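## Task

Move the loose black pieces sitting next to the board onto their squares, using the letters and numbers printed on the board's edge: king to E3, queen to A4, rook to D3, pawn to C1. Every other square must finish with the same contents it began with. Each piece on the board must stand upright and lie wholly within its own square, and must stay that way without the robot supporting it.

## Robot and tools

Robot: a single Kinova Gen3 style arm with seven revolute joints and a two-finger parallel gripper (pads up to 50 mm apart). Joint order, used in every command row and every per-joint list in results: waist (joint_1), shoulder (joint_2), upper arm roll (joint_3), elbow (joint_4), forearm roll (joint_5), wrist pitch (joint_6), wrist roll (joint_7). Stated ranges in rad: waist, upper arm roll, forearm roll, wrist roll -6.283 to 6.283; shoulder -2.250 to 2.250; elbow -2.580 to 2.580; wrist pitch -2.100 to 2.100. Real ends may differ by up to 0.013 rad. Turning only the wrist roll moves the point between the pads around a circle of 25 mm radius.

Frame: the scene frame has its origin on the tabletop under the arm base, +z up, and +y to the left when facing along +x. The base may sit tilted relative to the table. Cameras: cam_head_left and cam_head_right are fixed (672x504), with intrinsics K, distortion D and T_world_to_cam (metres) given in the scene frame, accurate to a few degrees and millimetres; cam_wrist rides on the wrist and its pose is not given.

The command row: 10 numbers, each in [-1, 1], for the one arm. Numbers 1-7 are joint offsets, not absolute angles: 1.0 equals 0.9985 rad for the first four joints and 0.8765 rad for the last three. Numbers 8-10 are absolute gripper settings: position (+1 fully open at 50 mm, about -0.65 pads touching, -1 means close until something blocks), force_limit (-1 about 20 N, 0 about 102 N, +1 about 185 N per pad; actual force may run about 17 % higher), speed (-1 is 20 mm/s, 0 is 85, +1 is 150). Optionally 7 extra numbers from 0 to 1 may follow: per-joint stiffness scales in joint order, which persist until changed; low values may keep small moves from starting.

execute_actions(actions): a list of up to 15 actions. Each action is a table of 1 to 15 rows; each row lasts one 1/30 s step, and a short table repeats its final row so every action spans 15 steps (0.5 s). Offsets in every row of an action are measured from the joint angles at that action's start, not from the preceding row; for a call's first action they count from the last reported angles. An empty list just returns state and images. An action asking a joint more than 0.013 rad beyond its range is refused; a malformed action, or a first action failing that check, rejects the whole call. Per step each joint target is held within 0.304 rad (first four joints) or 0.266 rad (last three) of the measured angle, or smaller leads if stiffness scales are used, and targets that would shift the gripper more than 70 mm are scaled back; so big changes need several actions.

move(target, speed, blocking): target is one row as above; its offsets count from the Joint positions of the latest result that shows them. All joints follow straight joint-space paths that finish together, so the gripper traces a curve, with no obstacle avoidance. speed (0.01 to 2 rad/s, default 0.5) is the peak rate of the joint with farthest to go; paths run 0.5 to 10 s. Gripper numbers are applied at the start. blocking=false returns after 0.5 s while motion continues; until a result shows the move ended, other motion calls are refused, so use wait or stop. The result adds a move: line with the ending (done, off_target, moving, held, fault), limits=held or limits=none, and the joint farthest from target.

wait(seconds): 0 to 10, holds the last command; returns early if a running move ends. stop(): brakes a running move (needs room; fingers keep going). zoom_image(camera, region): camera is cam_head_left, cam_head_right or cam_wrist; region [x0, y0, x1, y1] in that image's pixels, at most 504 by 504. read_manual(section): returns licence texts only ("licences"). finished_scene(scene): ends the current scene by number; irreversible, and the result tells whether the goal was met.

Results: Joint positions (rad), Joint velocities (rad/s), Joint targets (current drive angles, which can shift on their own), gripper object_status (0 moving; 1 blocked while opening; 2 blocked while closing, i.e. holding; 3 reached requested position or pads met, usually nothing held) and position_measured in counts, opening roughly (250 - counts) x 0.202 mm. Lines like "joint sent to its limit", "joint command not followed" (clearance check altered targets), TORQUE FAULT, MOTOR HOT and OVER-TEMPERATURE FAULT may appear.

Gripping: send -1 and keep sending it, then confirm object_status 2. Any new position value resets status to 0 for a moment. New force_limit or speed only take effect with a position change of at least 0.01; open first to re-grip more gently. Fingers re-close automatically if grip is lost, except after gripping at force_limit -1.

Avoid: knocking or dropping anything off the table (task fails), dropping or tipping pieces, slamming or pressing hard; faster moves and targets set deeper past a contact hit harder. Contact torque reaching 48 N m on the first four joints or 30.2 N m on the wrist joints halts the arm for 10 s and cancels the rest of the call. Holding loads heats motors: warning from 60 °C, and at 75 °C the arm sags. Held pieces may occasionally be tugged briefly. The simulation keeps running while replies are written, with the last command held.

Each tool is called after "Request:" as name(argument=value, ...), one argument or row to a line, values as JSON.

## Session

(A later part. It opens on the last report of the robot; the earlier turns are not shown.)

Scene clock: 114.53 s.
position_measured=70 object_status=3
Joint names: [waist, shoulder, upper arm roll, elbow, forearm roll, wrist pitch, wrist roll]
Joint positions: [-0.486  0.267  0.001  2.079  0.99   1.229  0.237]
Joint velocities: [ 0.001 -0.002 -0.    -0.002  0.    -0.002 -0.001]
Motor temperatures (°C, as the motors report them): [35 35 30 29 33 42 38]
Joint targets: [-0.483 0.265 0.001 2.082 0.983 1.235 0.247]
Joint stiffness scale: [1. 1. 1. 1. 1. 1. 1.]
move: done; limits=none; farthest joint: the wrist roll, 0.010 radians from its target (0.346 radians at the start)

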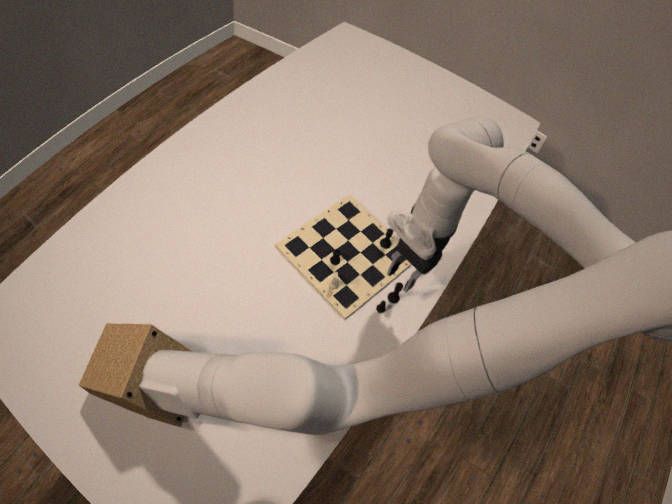

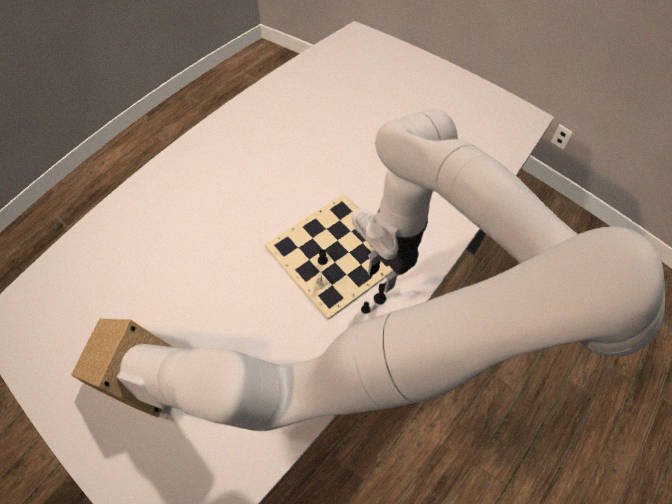

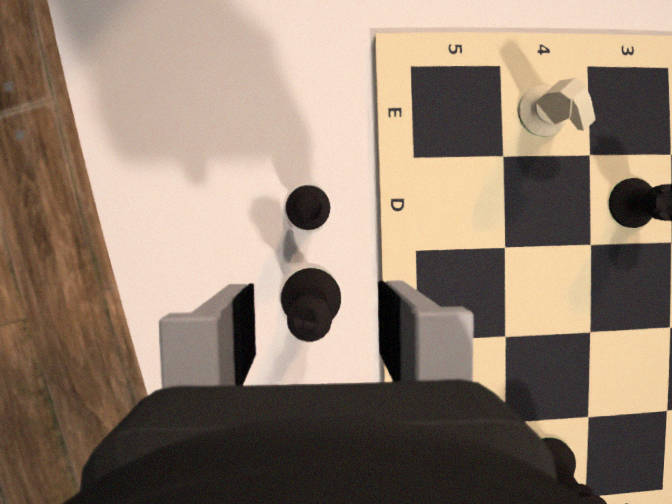

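Request:
move(
  target=[0.142,0.0671,0,0.0487,0.1513,-0.1622,-0.0714,0.45,-0.4,0],
  speed=0.2,
)

Scene clock: 119.00 s.
position_measured=85 object_status=3
Joint names: [waist, shoulder, upper arm roll, elbow, forearm roll, wrist pitch, wrist roll]
Joint positions: [-0.347  0.332  0.001  2.125  1.116  1.093  0.184]
Joint velocities: [ 0.003  0.001 -0.     0.     0.     0.    -0.   ]
Motor temperatures (°C, as the motors report them): [35 34 30 29 33 42 38]
Joint targets: [-0.344 0.334 0.001 2.128 1.123 1.086 0.175]
Joint stiffness scale: [1. 1. 1. 1. 1. 1. 1.]
move: done; limits=none; farthest joint: the wrist roll, 0.010 radians from its target (0.063 radians at the start)

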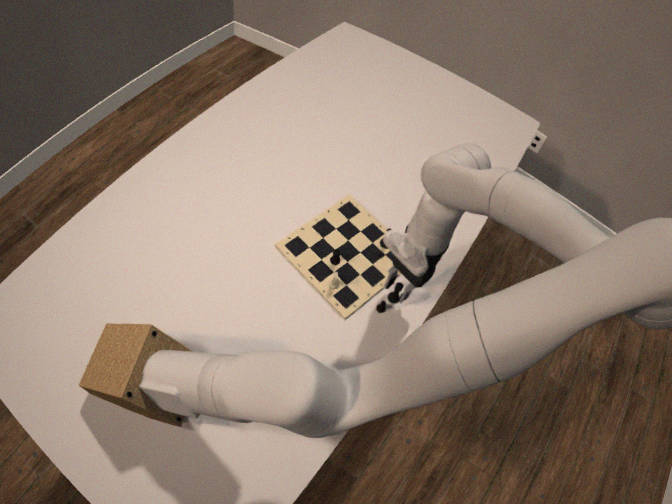

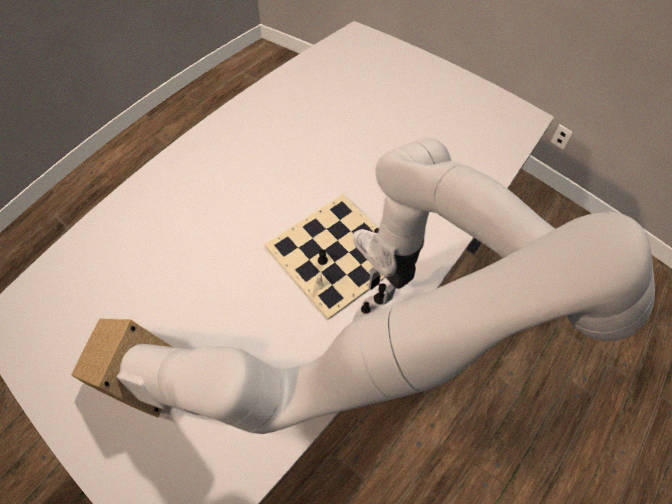

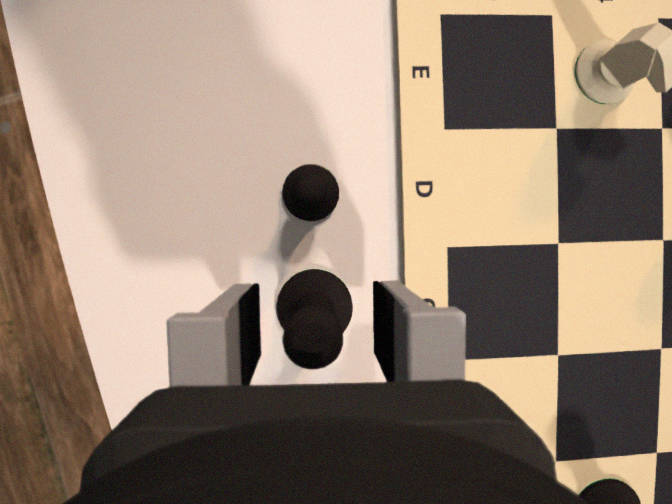

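Request:
execute_actions(
  actions=[
    [[0.004,-0.005,0,0,0,0,0,-1,-0.4,-0.4]],
  ],
)

Request:
zoom_image(
  camera="cam_wrist",
  region=[420, 110, 580, 270],
)

Scene clock: 120.20 s.
position_measured=187 object_status=0
Joint names: [waist, shoulder, upper arm roll, elbow, forearm roll, wrist pitch, wrist roll]
Joint positions: [-0.346  0.329  0.001  2.125  1.116  1.093  0.184]
Joint velocities: [-0.001 -0.001  0.    -0.    -0.     0.001 -0.   ]
Motor temperatures (°C, as the motors report them): [35 34 30 29 33 42 38]
Joint targets: [-0.343 0.327 0.001 2.125 1.116 1.093 0.184]
Joint stiffness scale: [1. 1. 1. 1. 1. 1. 1.]

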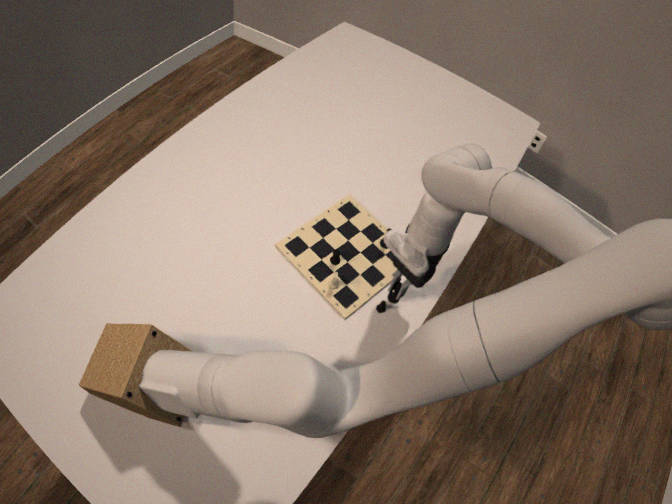

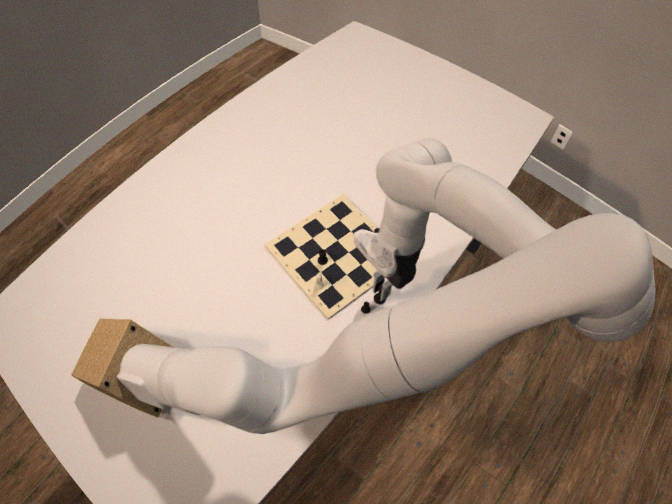

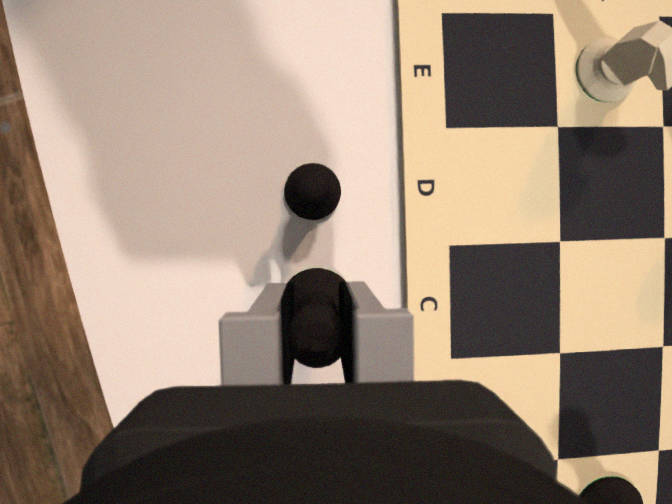

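Region (420, 110, 580, 270) of cam_wrist's 672x504 image, scaled by 3.150.

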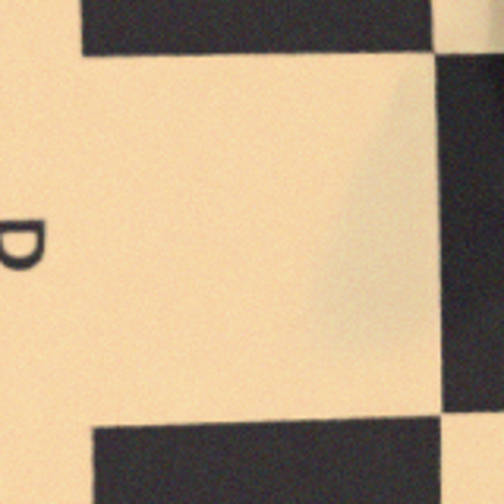

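Request:
move(
  target=[-0.159,-0.072,0,-0.056,-0.168,0.182,0.08,-1,-0.4,-0.4],
  speed=0.25,
)

Scene clock: 124.27 s.
position_measured=187 object_status=2
Joint names: [waist, shoulder, upper arm roll, elbow, forearm roll, wrist pitch, wrist roll]
Joint positions: [-0.502  0.26   0.001  2.072  0.976  1.246  0.245]
Joint velocities: [-0.002 -0.001  0.    -0.     0.     0.001  0.   ]
Motor temperatures (°C, as the motors report them): [35 35 30 29 33 42 38]
Joint targets: [-0.505 0.258 0.001 2.069 0.968 1.253 0.254]
Joint stiffness scale: [1. 1. 1. 1. 1. 1. 1.]
move: done; limits=none; farthest joint: the wrist roll, 0.009 radians from its target (0.070 radians at the start)

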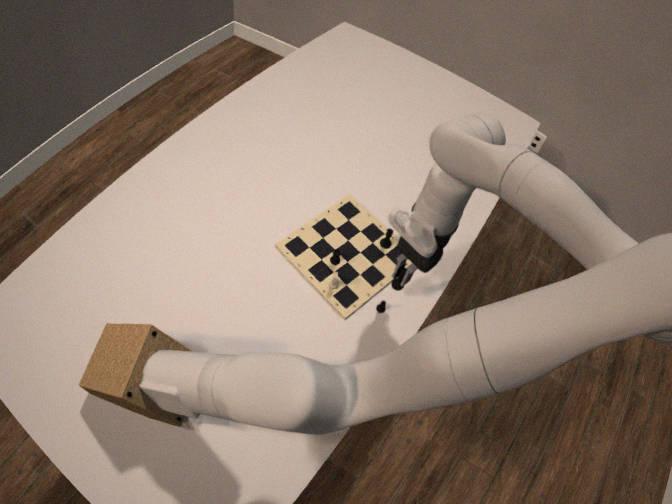

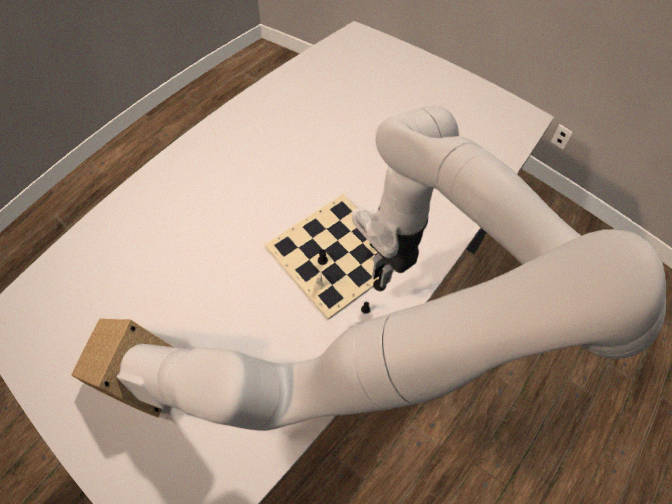

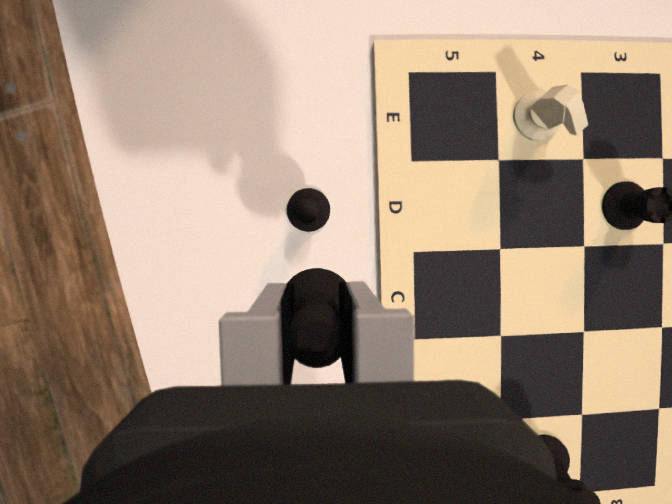

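Request:
move(
  target=[-0.2505,0.347,0,0.026,-0.0673,-0.1153,-0.4775,-1,-0.4,-0.4],
  speed=0.45,
)

Request:
zoom_image(
  camera="cam_wrist",
  region=[200, 180, 480, 360],
)

Scene clock: 127.00 s.
position_measured=187 object_status=2
Joint names: [waist, shoulder, upper arm roll, elbow, forearm roll, wrist pitch, wrist roll]
Joint positions: [-0.748  0.604  0.001  2.095  0.924  1.151 -0.164]
Joint velocities: [-0.002  0.001  0.     0.001  0.     0.001  0.   ]
Motor temperatures (°C, as the motors report them): [35 34 30 29 33 42 38]
Joint targets: [-0.752 0.606 0.001 2.098 0.917 1.145 -0.174]
Joint stiffness scale: [1. 1. 1. 1. 1. 1. 1.]
move: done; limits=none; farthest joint: the wrist roll, 0.009 radians from its target (0.419 radians at the start)

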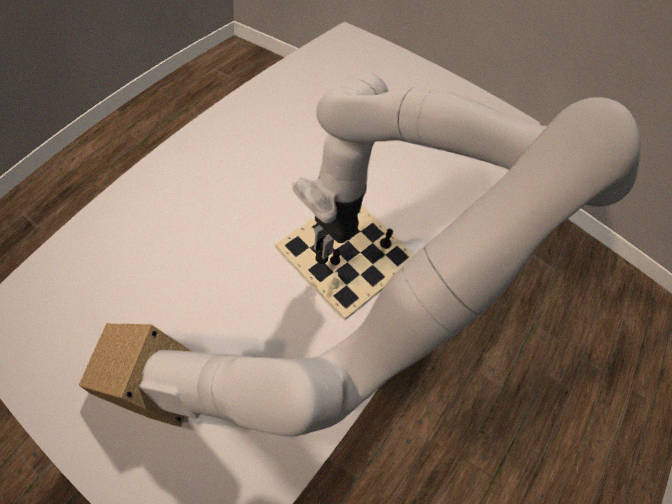

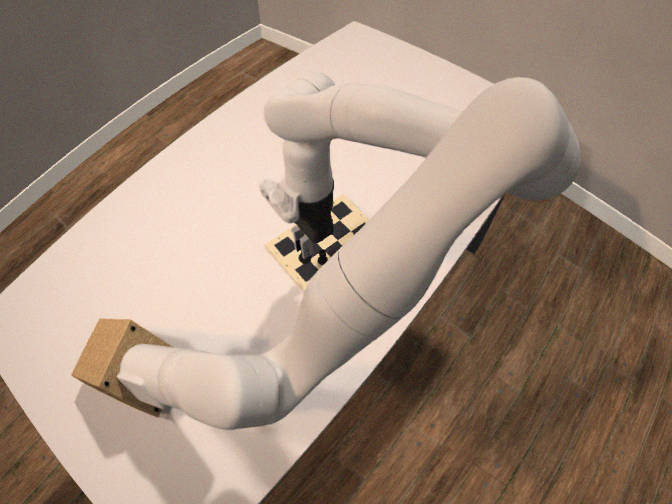

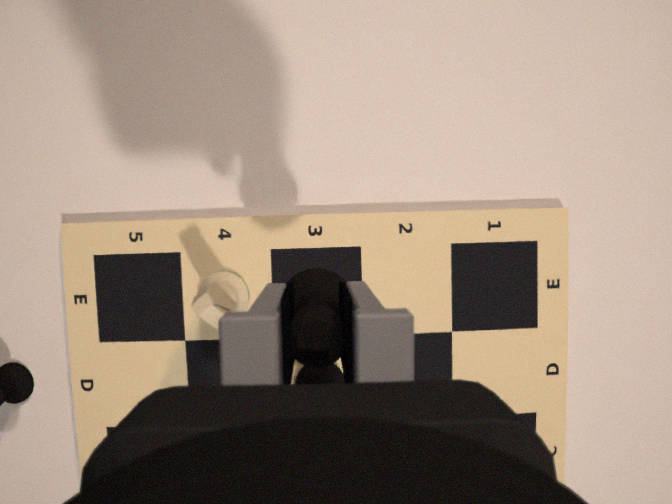

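Region (200, 180, 480, 360) of cam_wrist's 672x504 image, scaled by 1.800; it fills the top 324 rows of this view, and the rest is white.

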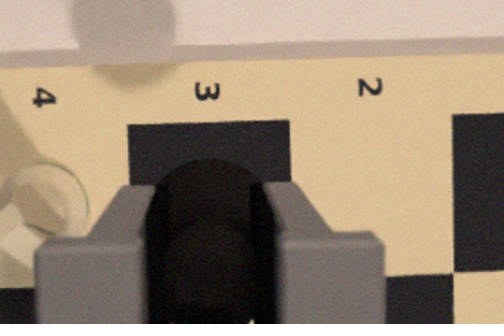

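Request:
move(
  target=[0.1134,0.0746,0,0.0576,0.1747,-0.1249,-0.1175,-1,-0.4,-0.4],
  speed=0.13,
)

Request:
zoom_image(
  camera="cam_wrist",
  region=[230, 180, 510, 360],
)

Scene clock: 131.53 s.
position_measured=187 object_status=2
Joint names: [waist, shoulder, upper arm roll, elbow, forearm roll, wrist pitch, wrist roll]
Joint positions: [-0.638  0.676  0.001  2.15   1.07   1.049 -0.258]
Joint velocities: [ 0.003  0.002 -0.     0.001  0.    -0.001 -0.   ]
Motor temperatures (°C, as the motors report them): [35 34 30 29 33 42 38]
Joint targets: [-0.635 0.678 0.001 2.153 1.077 1.042 -0.267]
Joint stiffness scale: [1. 1. 1. 1. 1. 1. 1.]
move: done; limits=none; farthest joint: the wrist roll, 0.009 radians from its target (0.103 radians at the start)

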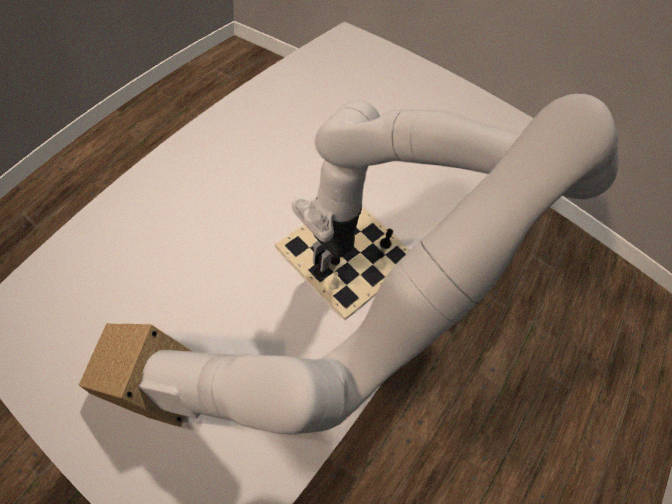

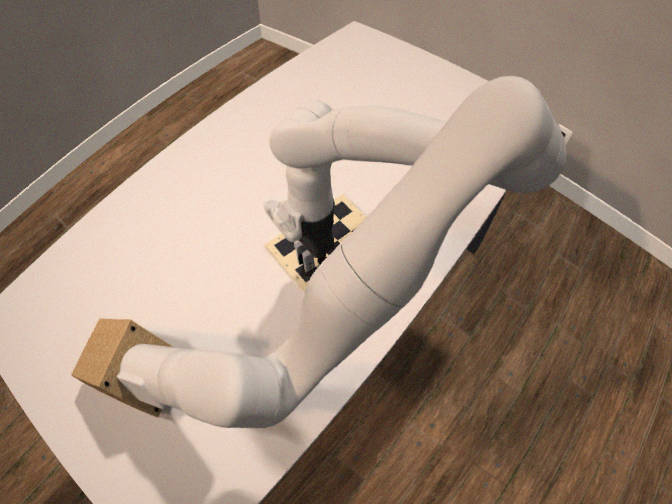

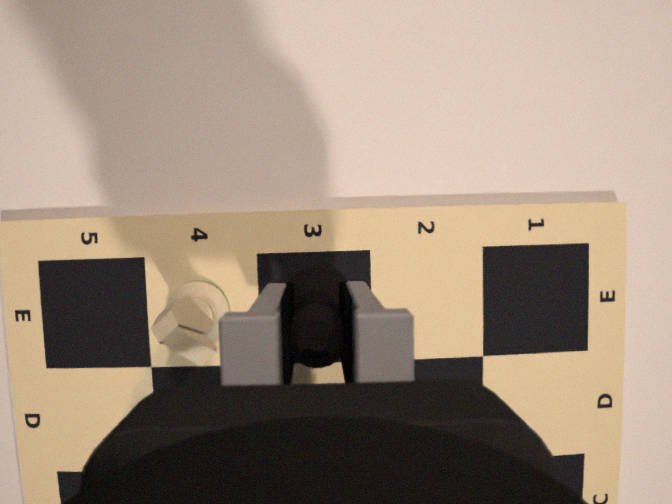

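Region (230, 180, 510, 360) of cam_wrist's 672x504 image, scaled by 1.800; it fills the top 324 rows of this view, and the rest is white.

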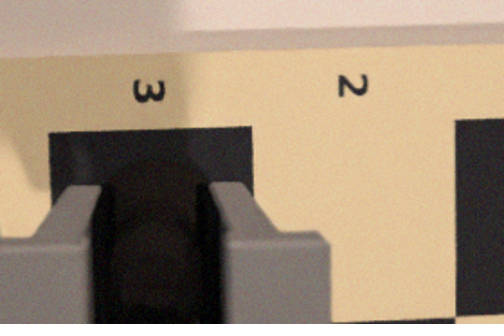

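Request:
execute_actions(
  actions=[
    [[0.004,0.003,0,0.0035,0.009,-0.009,-0.011,-1,-0.4,-0.4],[0.005,0.0035,0,0.004,0.0105,-0.010,-0.011,-1,-0.4,-0.4],[0.006,0.0042,0,0.0045,0.012,-0.011,-0.012,-1,-0.4,-0.4],[0.006,0.0042,0,0.0045,0.012,-0.011,-0.012,-1,-0.4,-0.4],[0.006,0.0042,0,0.0045,0.012,-0.011,-0.012,-1,-0.4,-0.4],[0.006,0.0042,0,0.0045,0.012,-0.011,-0.012,-1,-0.4,-0.4],[0.006,0.0042,0,0.0045,0.012,-0.011,-0.012,-1,-0.4,-0.4],[0.006,0.0042,0,0.0045,0.012,-0.011,-0.012,-1,-0.4,-0.4],[0.006,0.0042,0,0.0045,0.012,-0.011,-0.012,-1,-0.4,-0.4],[0.003,0.002,0,0.002,0.004,-0.003,-0.002,0.2,-0.4,0]],
  ],
)

Scene clock: 133.73 s.
position_measured=123 object_status=0
Joint names: [waist, shoulder, upper arm roll, elbow, forearm roll, wrist pitch, wrist roll]
Joint positions: [-0.637  0.676  0.001  2.151  1.072  1.047 -0.259]
Joint velocities: [ 0.001  0.001 -0.    -0.001 -0.     0.001 -0.   ]
Motor temperatures (°C, as the motors report them): [35 34 30 29 33 42 38]
Joint targets: [-0.635 0.678 0.001 2.152 1.073 1.046 -0.259]
Joint stiffness scale: [1. 1. 1. 1. 1. 1. 1.]

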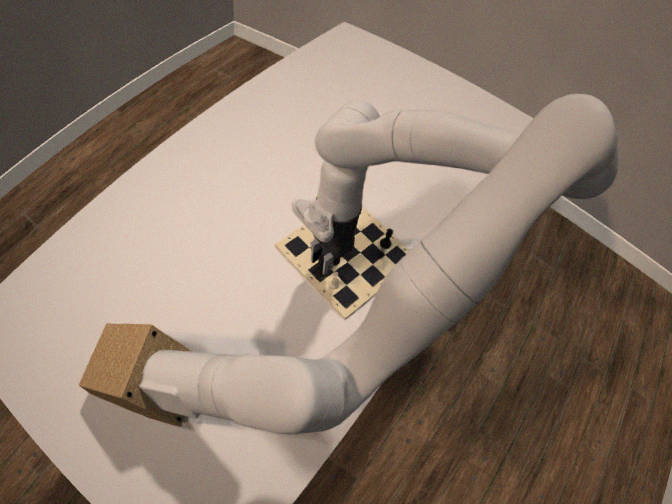

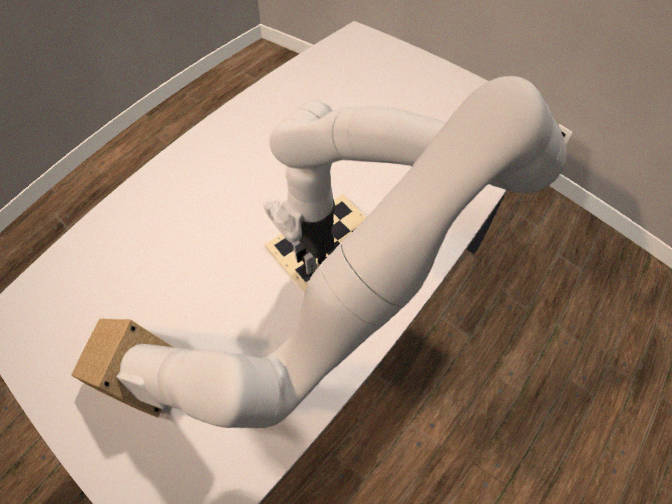

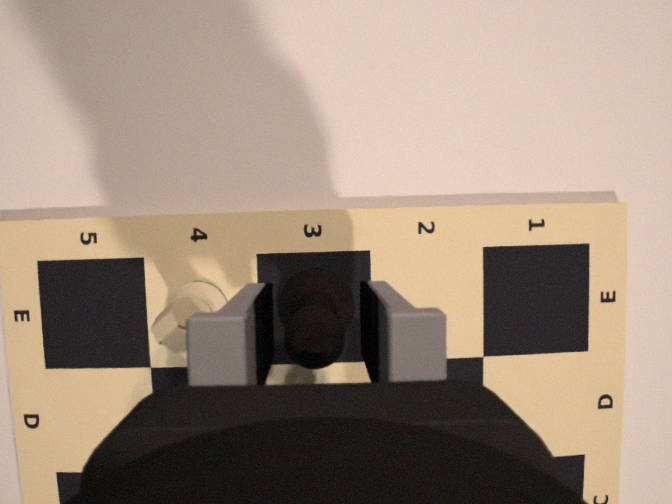

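Request:
move(
  target=[-0.115,-0.0755,0,-0.059,-0.177,0.128,0.118,0.2,-0.4,0],
  speed=0.28,
)

Scene clock: 136.73 s.
position_measured=123 object_status=3
Joint names: [waist, shoulder, upper arm roll, elbow, forearm roll, wrist pitch, wrist roll]
Joint positions: [-0.749  0.604  0.001  2.095  0.924  1.153 -0.165]
Joint velocities: [-0.001 -0.003  0.     0.     0.     0.001  0.   ]
Motor temperatures (°C, as the motors report them): [35 34 30 29 33 42 38]
Joint targets: [-0.752 0.601 0.001 2.092 0.917 1.159 -0.155]
Joint stiffness scale: [1. 1. 1. 1. 1. 1. 1.]
move: done; limits=none; farthest joint: the wrist roll, 0.009 radians from its target (0.103 radians at the start)

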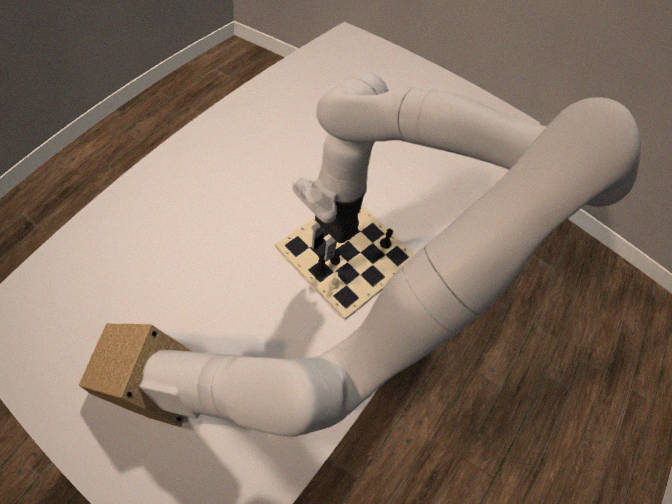

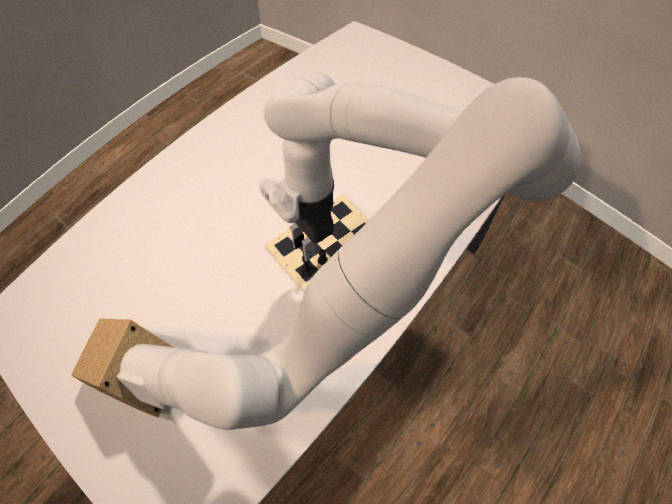

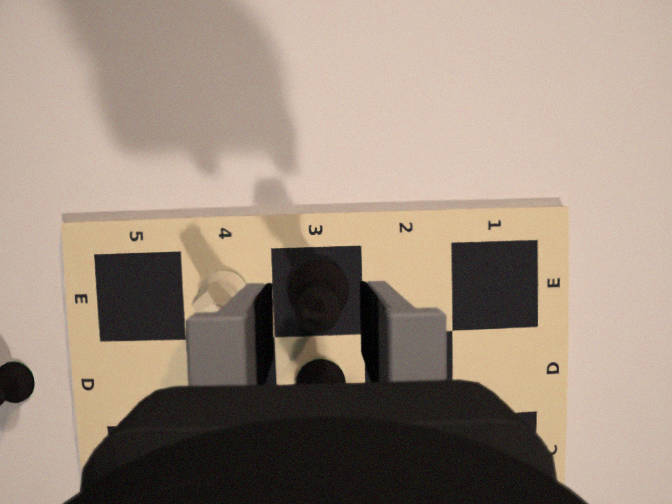

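Request:
move(
  target=[0.2929,-0.3268,0,0.1277,0.1663,-0.0298,0.3195,0.3,-0.4,0],
  speed=0.45,
)

Request:
zoom_image(
  camera="cam_wrist",
  region=[250, 120, 570, 380],
)

Scene clock: 138.87 s.
position_measured=107 object_status=3
Joint names: [waist, shoulder, upper arm roll, elbow, forearm roll, wrist pitch, wrist roll]
Joint positions: [-0.46   0.28   0.001  2.219  1.062  1.133  0.106]
Joint velocities: [ 0.003 -0.003 -0.     0.002  0.     0.001  0.   ]
Motor temperatures (°C, as the motors report them): [35 34 30 29 33 42 38]
Joint targets: [-0.456 0.277 0.001 2.222 1.070 1.127 0.115]
Joint stiffness scale: [1. 1. 1. 1. 1. 1. 1.]
move: done; limits=none; farthest joint: the wrist roll, 0.009 radians from its target (0.280 radians at the start)

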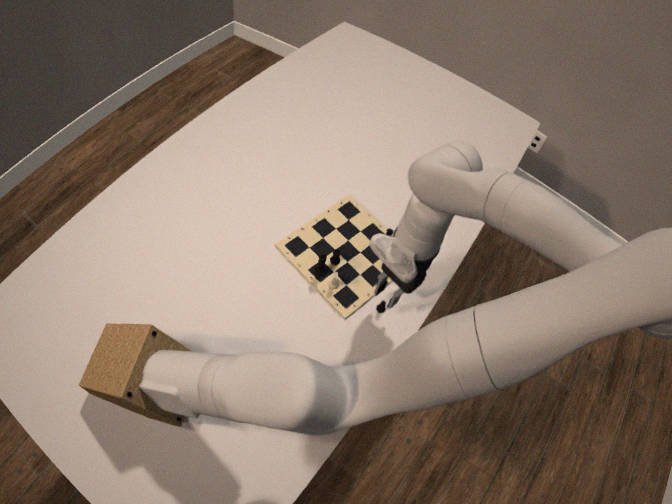

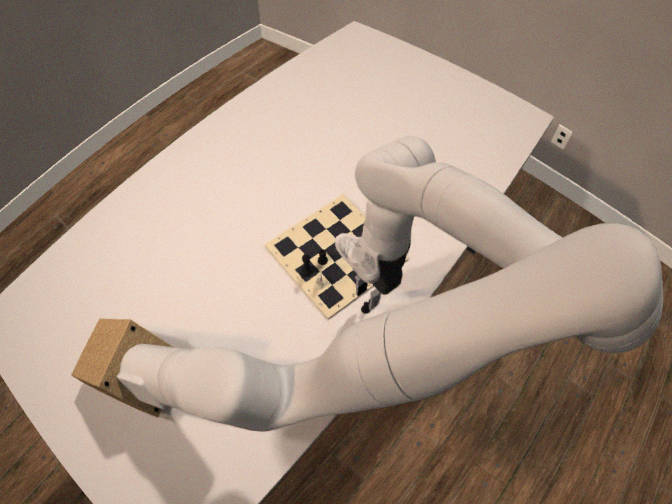

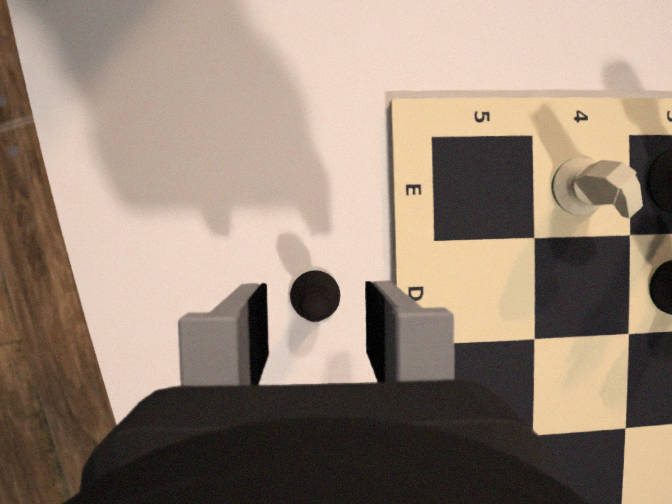

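Region (250, 120, 570, 380) of cam_wrist's 672x504 image, scaled by 1.575; it fills the top 410 rows of this view, and the rest is white.

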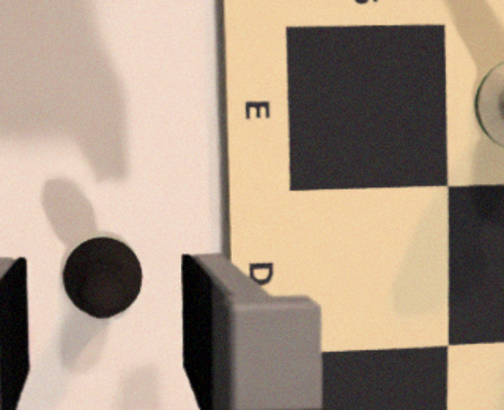

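Request:
move(
  target=[0.1079,0.0601,0,0.0357,0.141,-0.1127,-0.0811,0.3,-0.4,0],
  speed=0.2,
)

Scene clock: 142.03 s.
position_measured=107 object_status=3
Joint names: [waist, shoulder, upper arm roll, elbow, forearm roll, wrist pitch, wrist roll]
Joint positions: [-0.355  0.337  0.001  2.252  1.178  1.041  0.044]
Joint velocities: [ 0.002  0.001 -0.    -0.    -0.    -0.001  0.   ]
Motor temperatures (°C, as the motors report them): [35 34 30 29 33 42 38]
Joint targets: [-0.352 0.340 0.001 2.255 1.186 1.035 0.035]
Joint stiffness scale: [1. 1. 1. 1. 1. 1. 1.]
move: done; limits=none; farthest joint: the wrist roll, 0.009 radians from its target (0.071 radians at the start)

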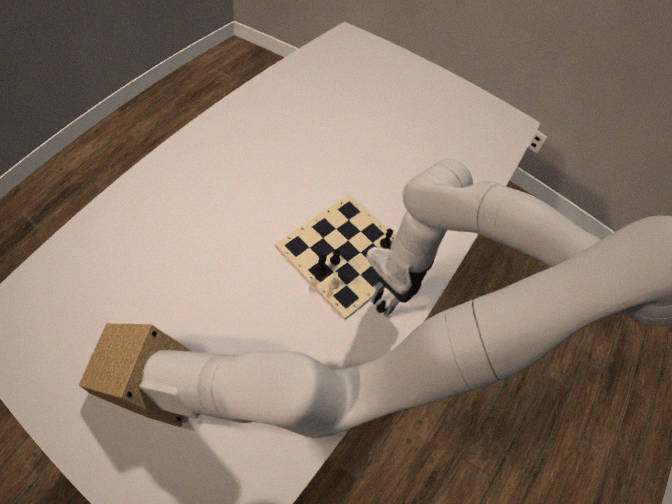

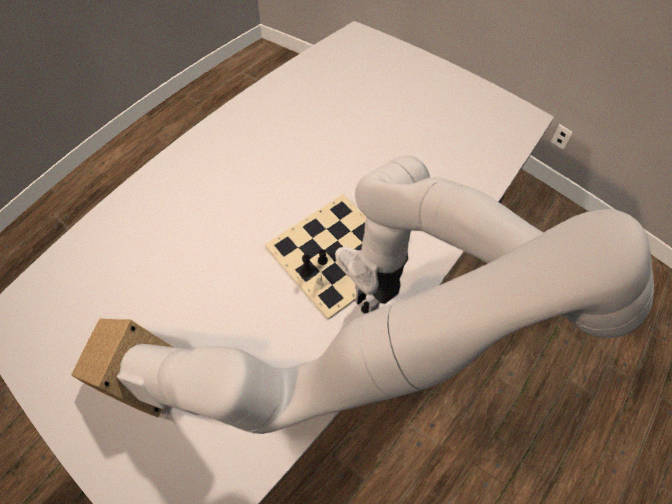

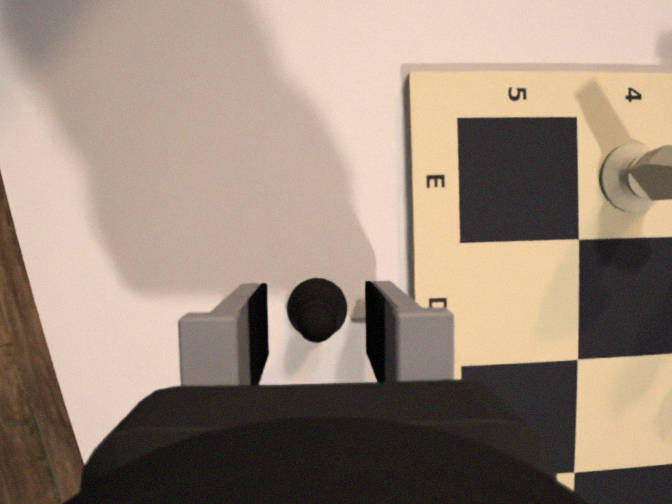

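Request:
execute_actions(
  actions=[
    [[0,0,0,0,0,0,0,-1,-0.4,-0.3]],
  ],
)

Request:
zoom_image(
  camera="cam_wrist",
  region=[440, 220, 600, 380],
)

Scene clock: 143.03 s.
position_measured=208 object_status=0
Joint names: [waist, shoulder, upper arm roll, elbow, forearm roll, wrist pitch, wrist roll]
Joint positions: [-0.355  0.338  0.001  2.252  1.178  1.041  0.044]
Joint velocities: [ 0.001 -0.    -0.    -0.001  0.    -0.     0.   ]
Motor temperatures (°C, as the motors report them): [35 34 30 29 33 42 38]
Joint targets: [-0.355 0.337 0.001 2.252 1.178 1.041 0.044]
Joint stiffness scale: [1. 1. 1. 1. 1. 1. 1.]

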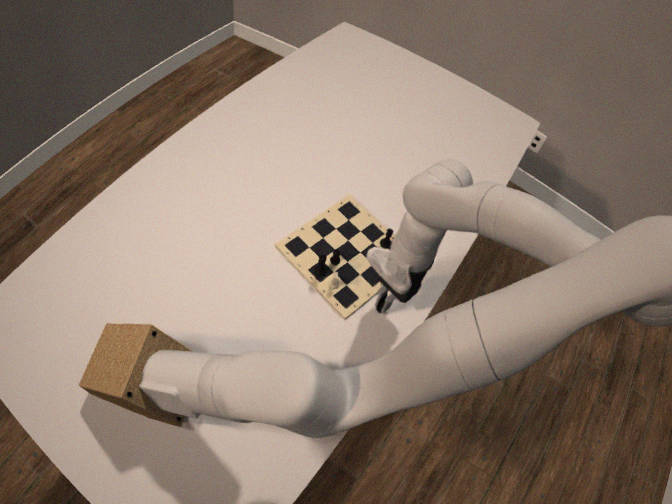

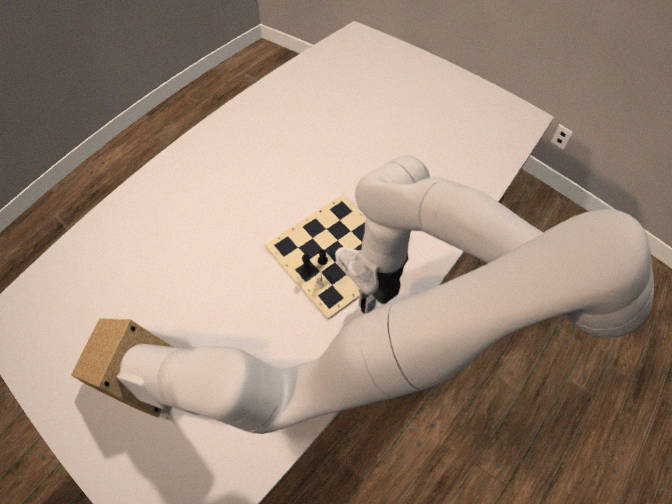

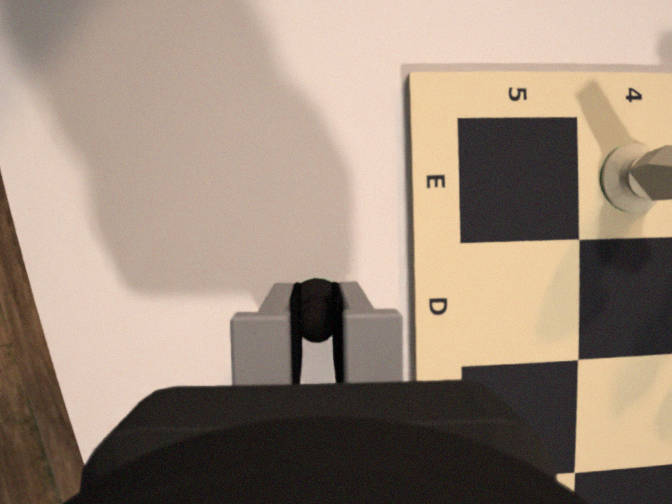

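Region (440, 220, 600, 380) of cam_wrist's 672x504 image, scaled by 3.150.

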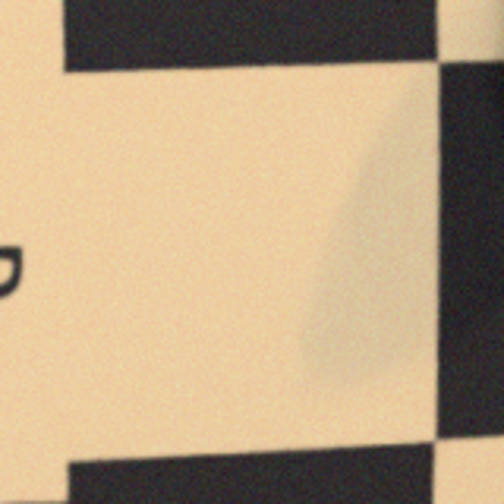

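Request:
move(
  target=[-0.035,-0.0275,0,-0.1436,-0.121,0.1115,0.1885,-1,-0.4,-0.3],
  speed=0.25,
)

Scene clock: 147.50 s.
position_measured=208 object_status=2
Joint names: [waist, shoulder, upper arm roll, elbow, forearm roll, wrist pitch, wrist roll]
Joint positions: [-0.387  0.313  0.001  2.112  1.08   1.132  0.2  ]
Joint velocities: [-0.002 -0.001  0.    -0.    -0.     0.002 -0.001]
Motor temperatures (°C, as the motors report them): [35 34 30 29 33 42 38]
Joint targets: [-0.390 0.310 0.001 2.109 1.072 1.139 0.210]
Joint stiffness scale: [1. 1. 1. 1. 1. 1. 1.]
move: done; limits=none; farthest joint: the wrist roll, 0.009 radians from its target (0.165 radians at the start)

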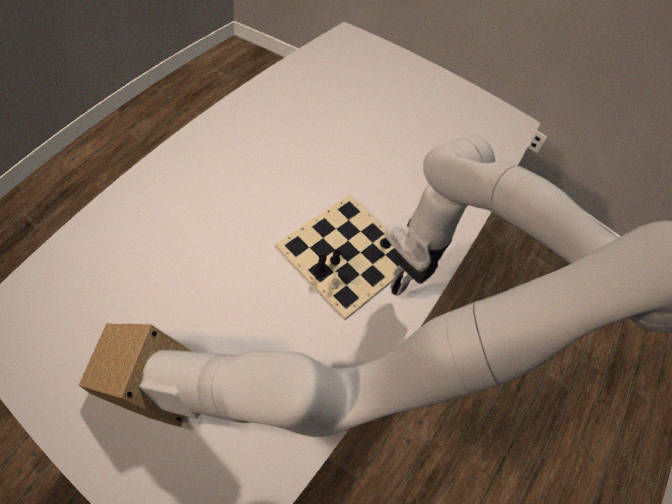

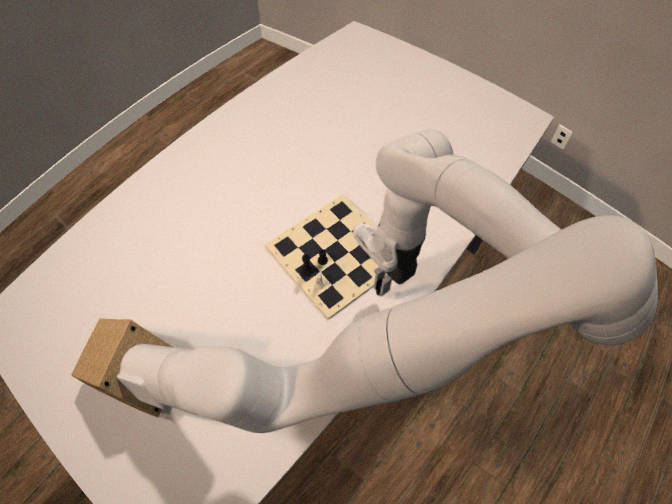

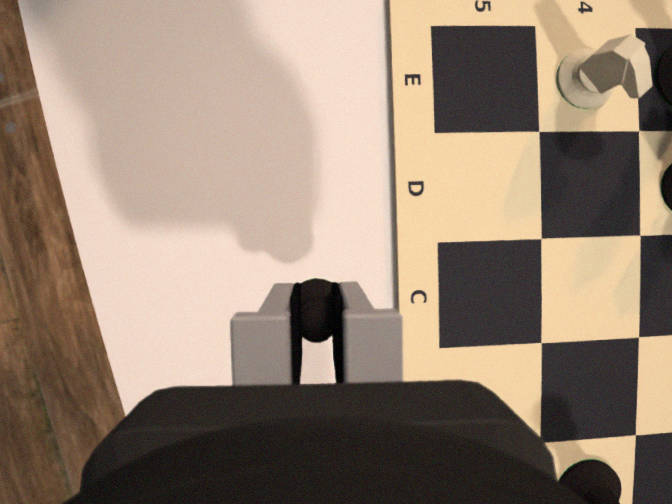

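Request:
move(
  target=[-0.2028,0.5177,0,-0.3251,-0.0786,0.0115,-0.2889,-1,-0.4,-0.3],
  speed=0.5,
)

Request:
zoom_image(
  camera="cam_wrist",
  region=[130, 110, 410, 330],
)

Scene clock: 150.10 s.
position_measured=208 object_status=2
Joint names: [waist, shoulder, upper arm roll, elbow, forearm roll, wrist pitch, wrist roll]
Joint positions: [-0.586  0.827  0.001  1.79   1.018  1.136 -0.044]
Joint velocities: [-0.002  0.003  0.    -0.001  0.     0.     0.   ]
Motor temperatures (°C, as the motors report them): [35 34 30 29 33 42 38]
Joint targets: [-0.589 0.830 0.001 1.787 1.011 1.142 -0.053]
Joint stiffness scale: [1. 1. 1. 1. 1. 1. 1.]
move: done; limits=none; farthest joint: the wrist roll, 0.010 radians from its target (0.253 radians at the start)

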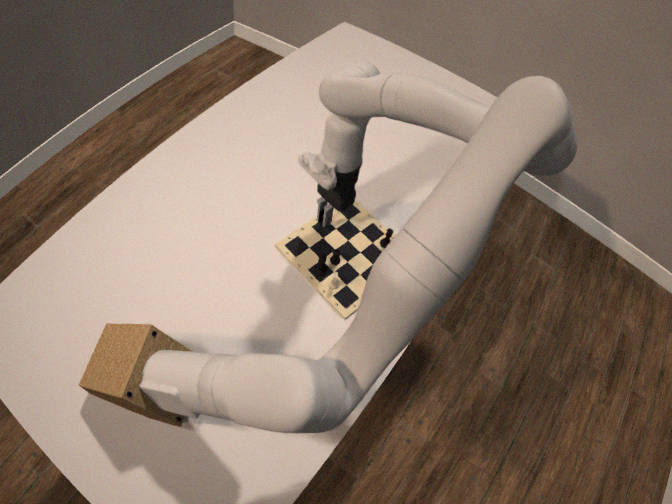

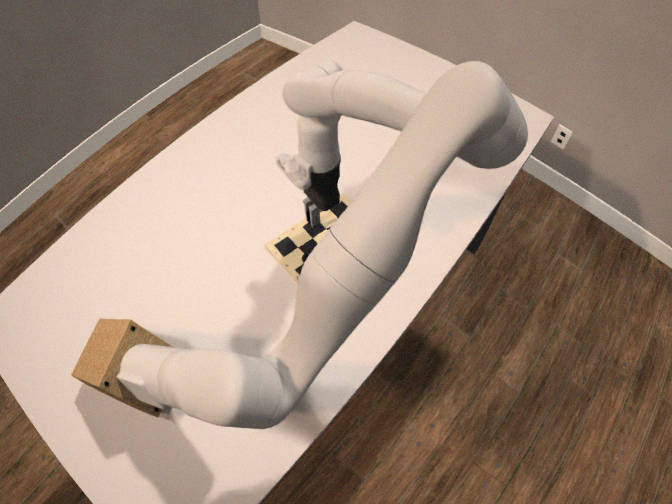

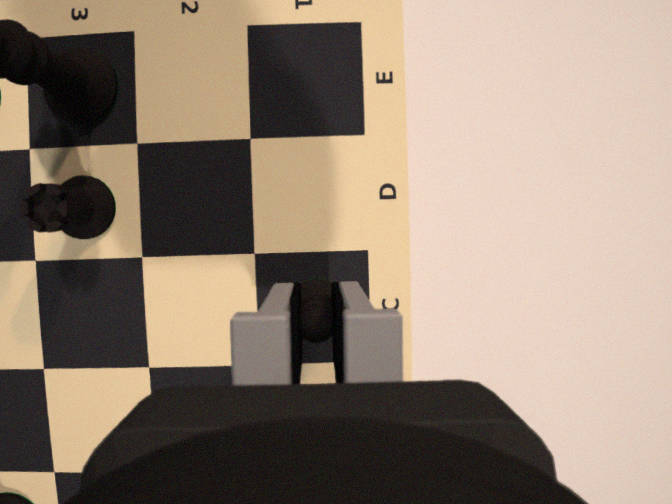

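Region (130, 110, 410, 330) of cam_wrist's 672x504 image, scaled by 1.800; it fills the top 396 rows of this view, and the rest is white.

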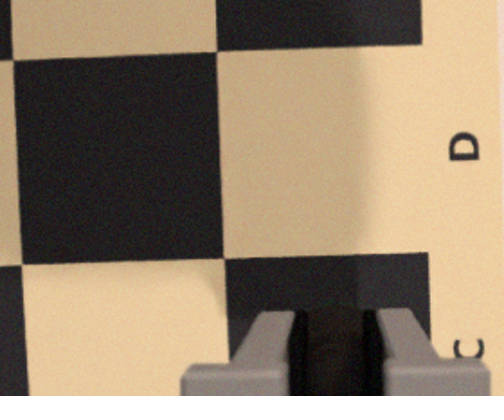

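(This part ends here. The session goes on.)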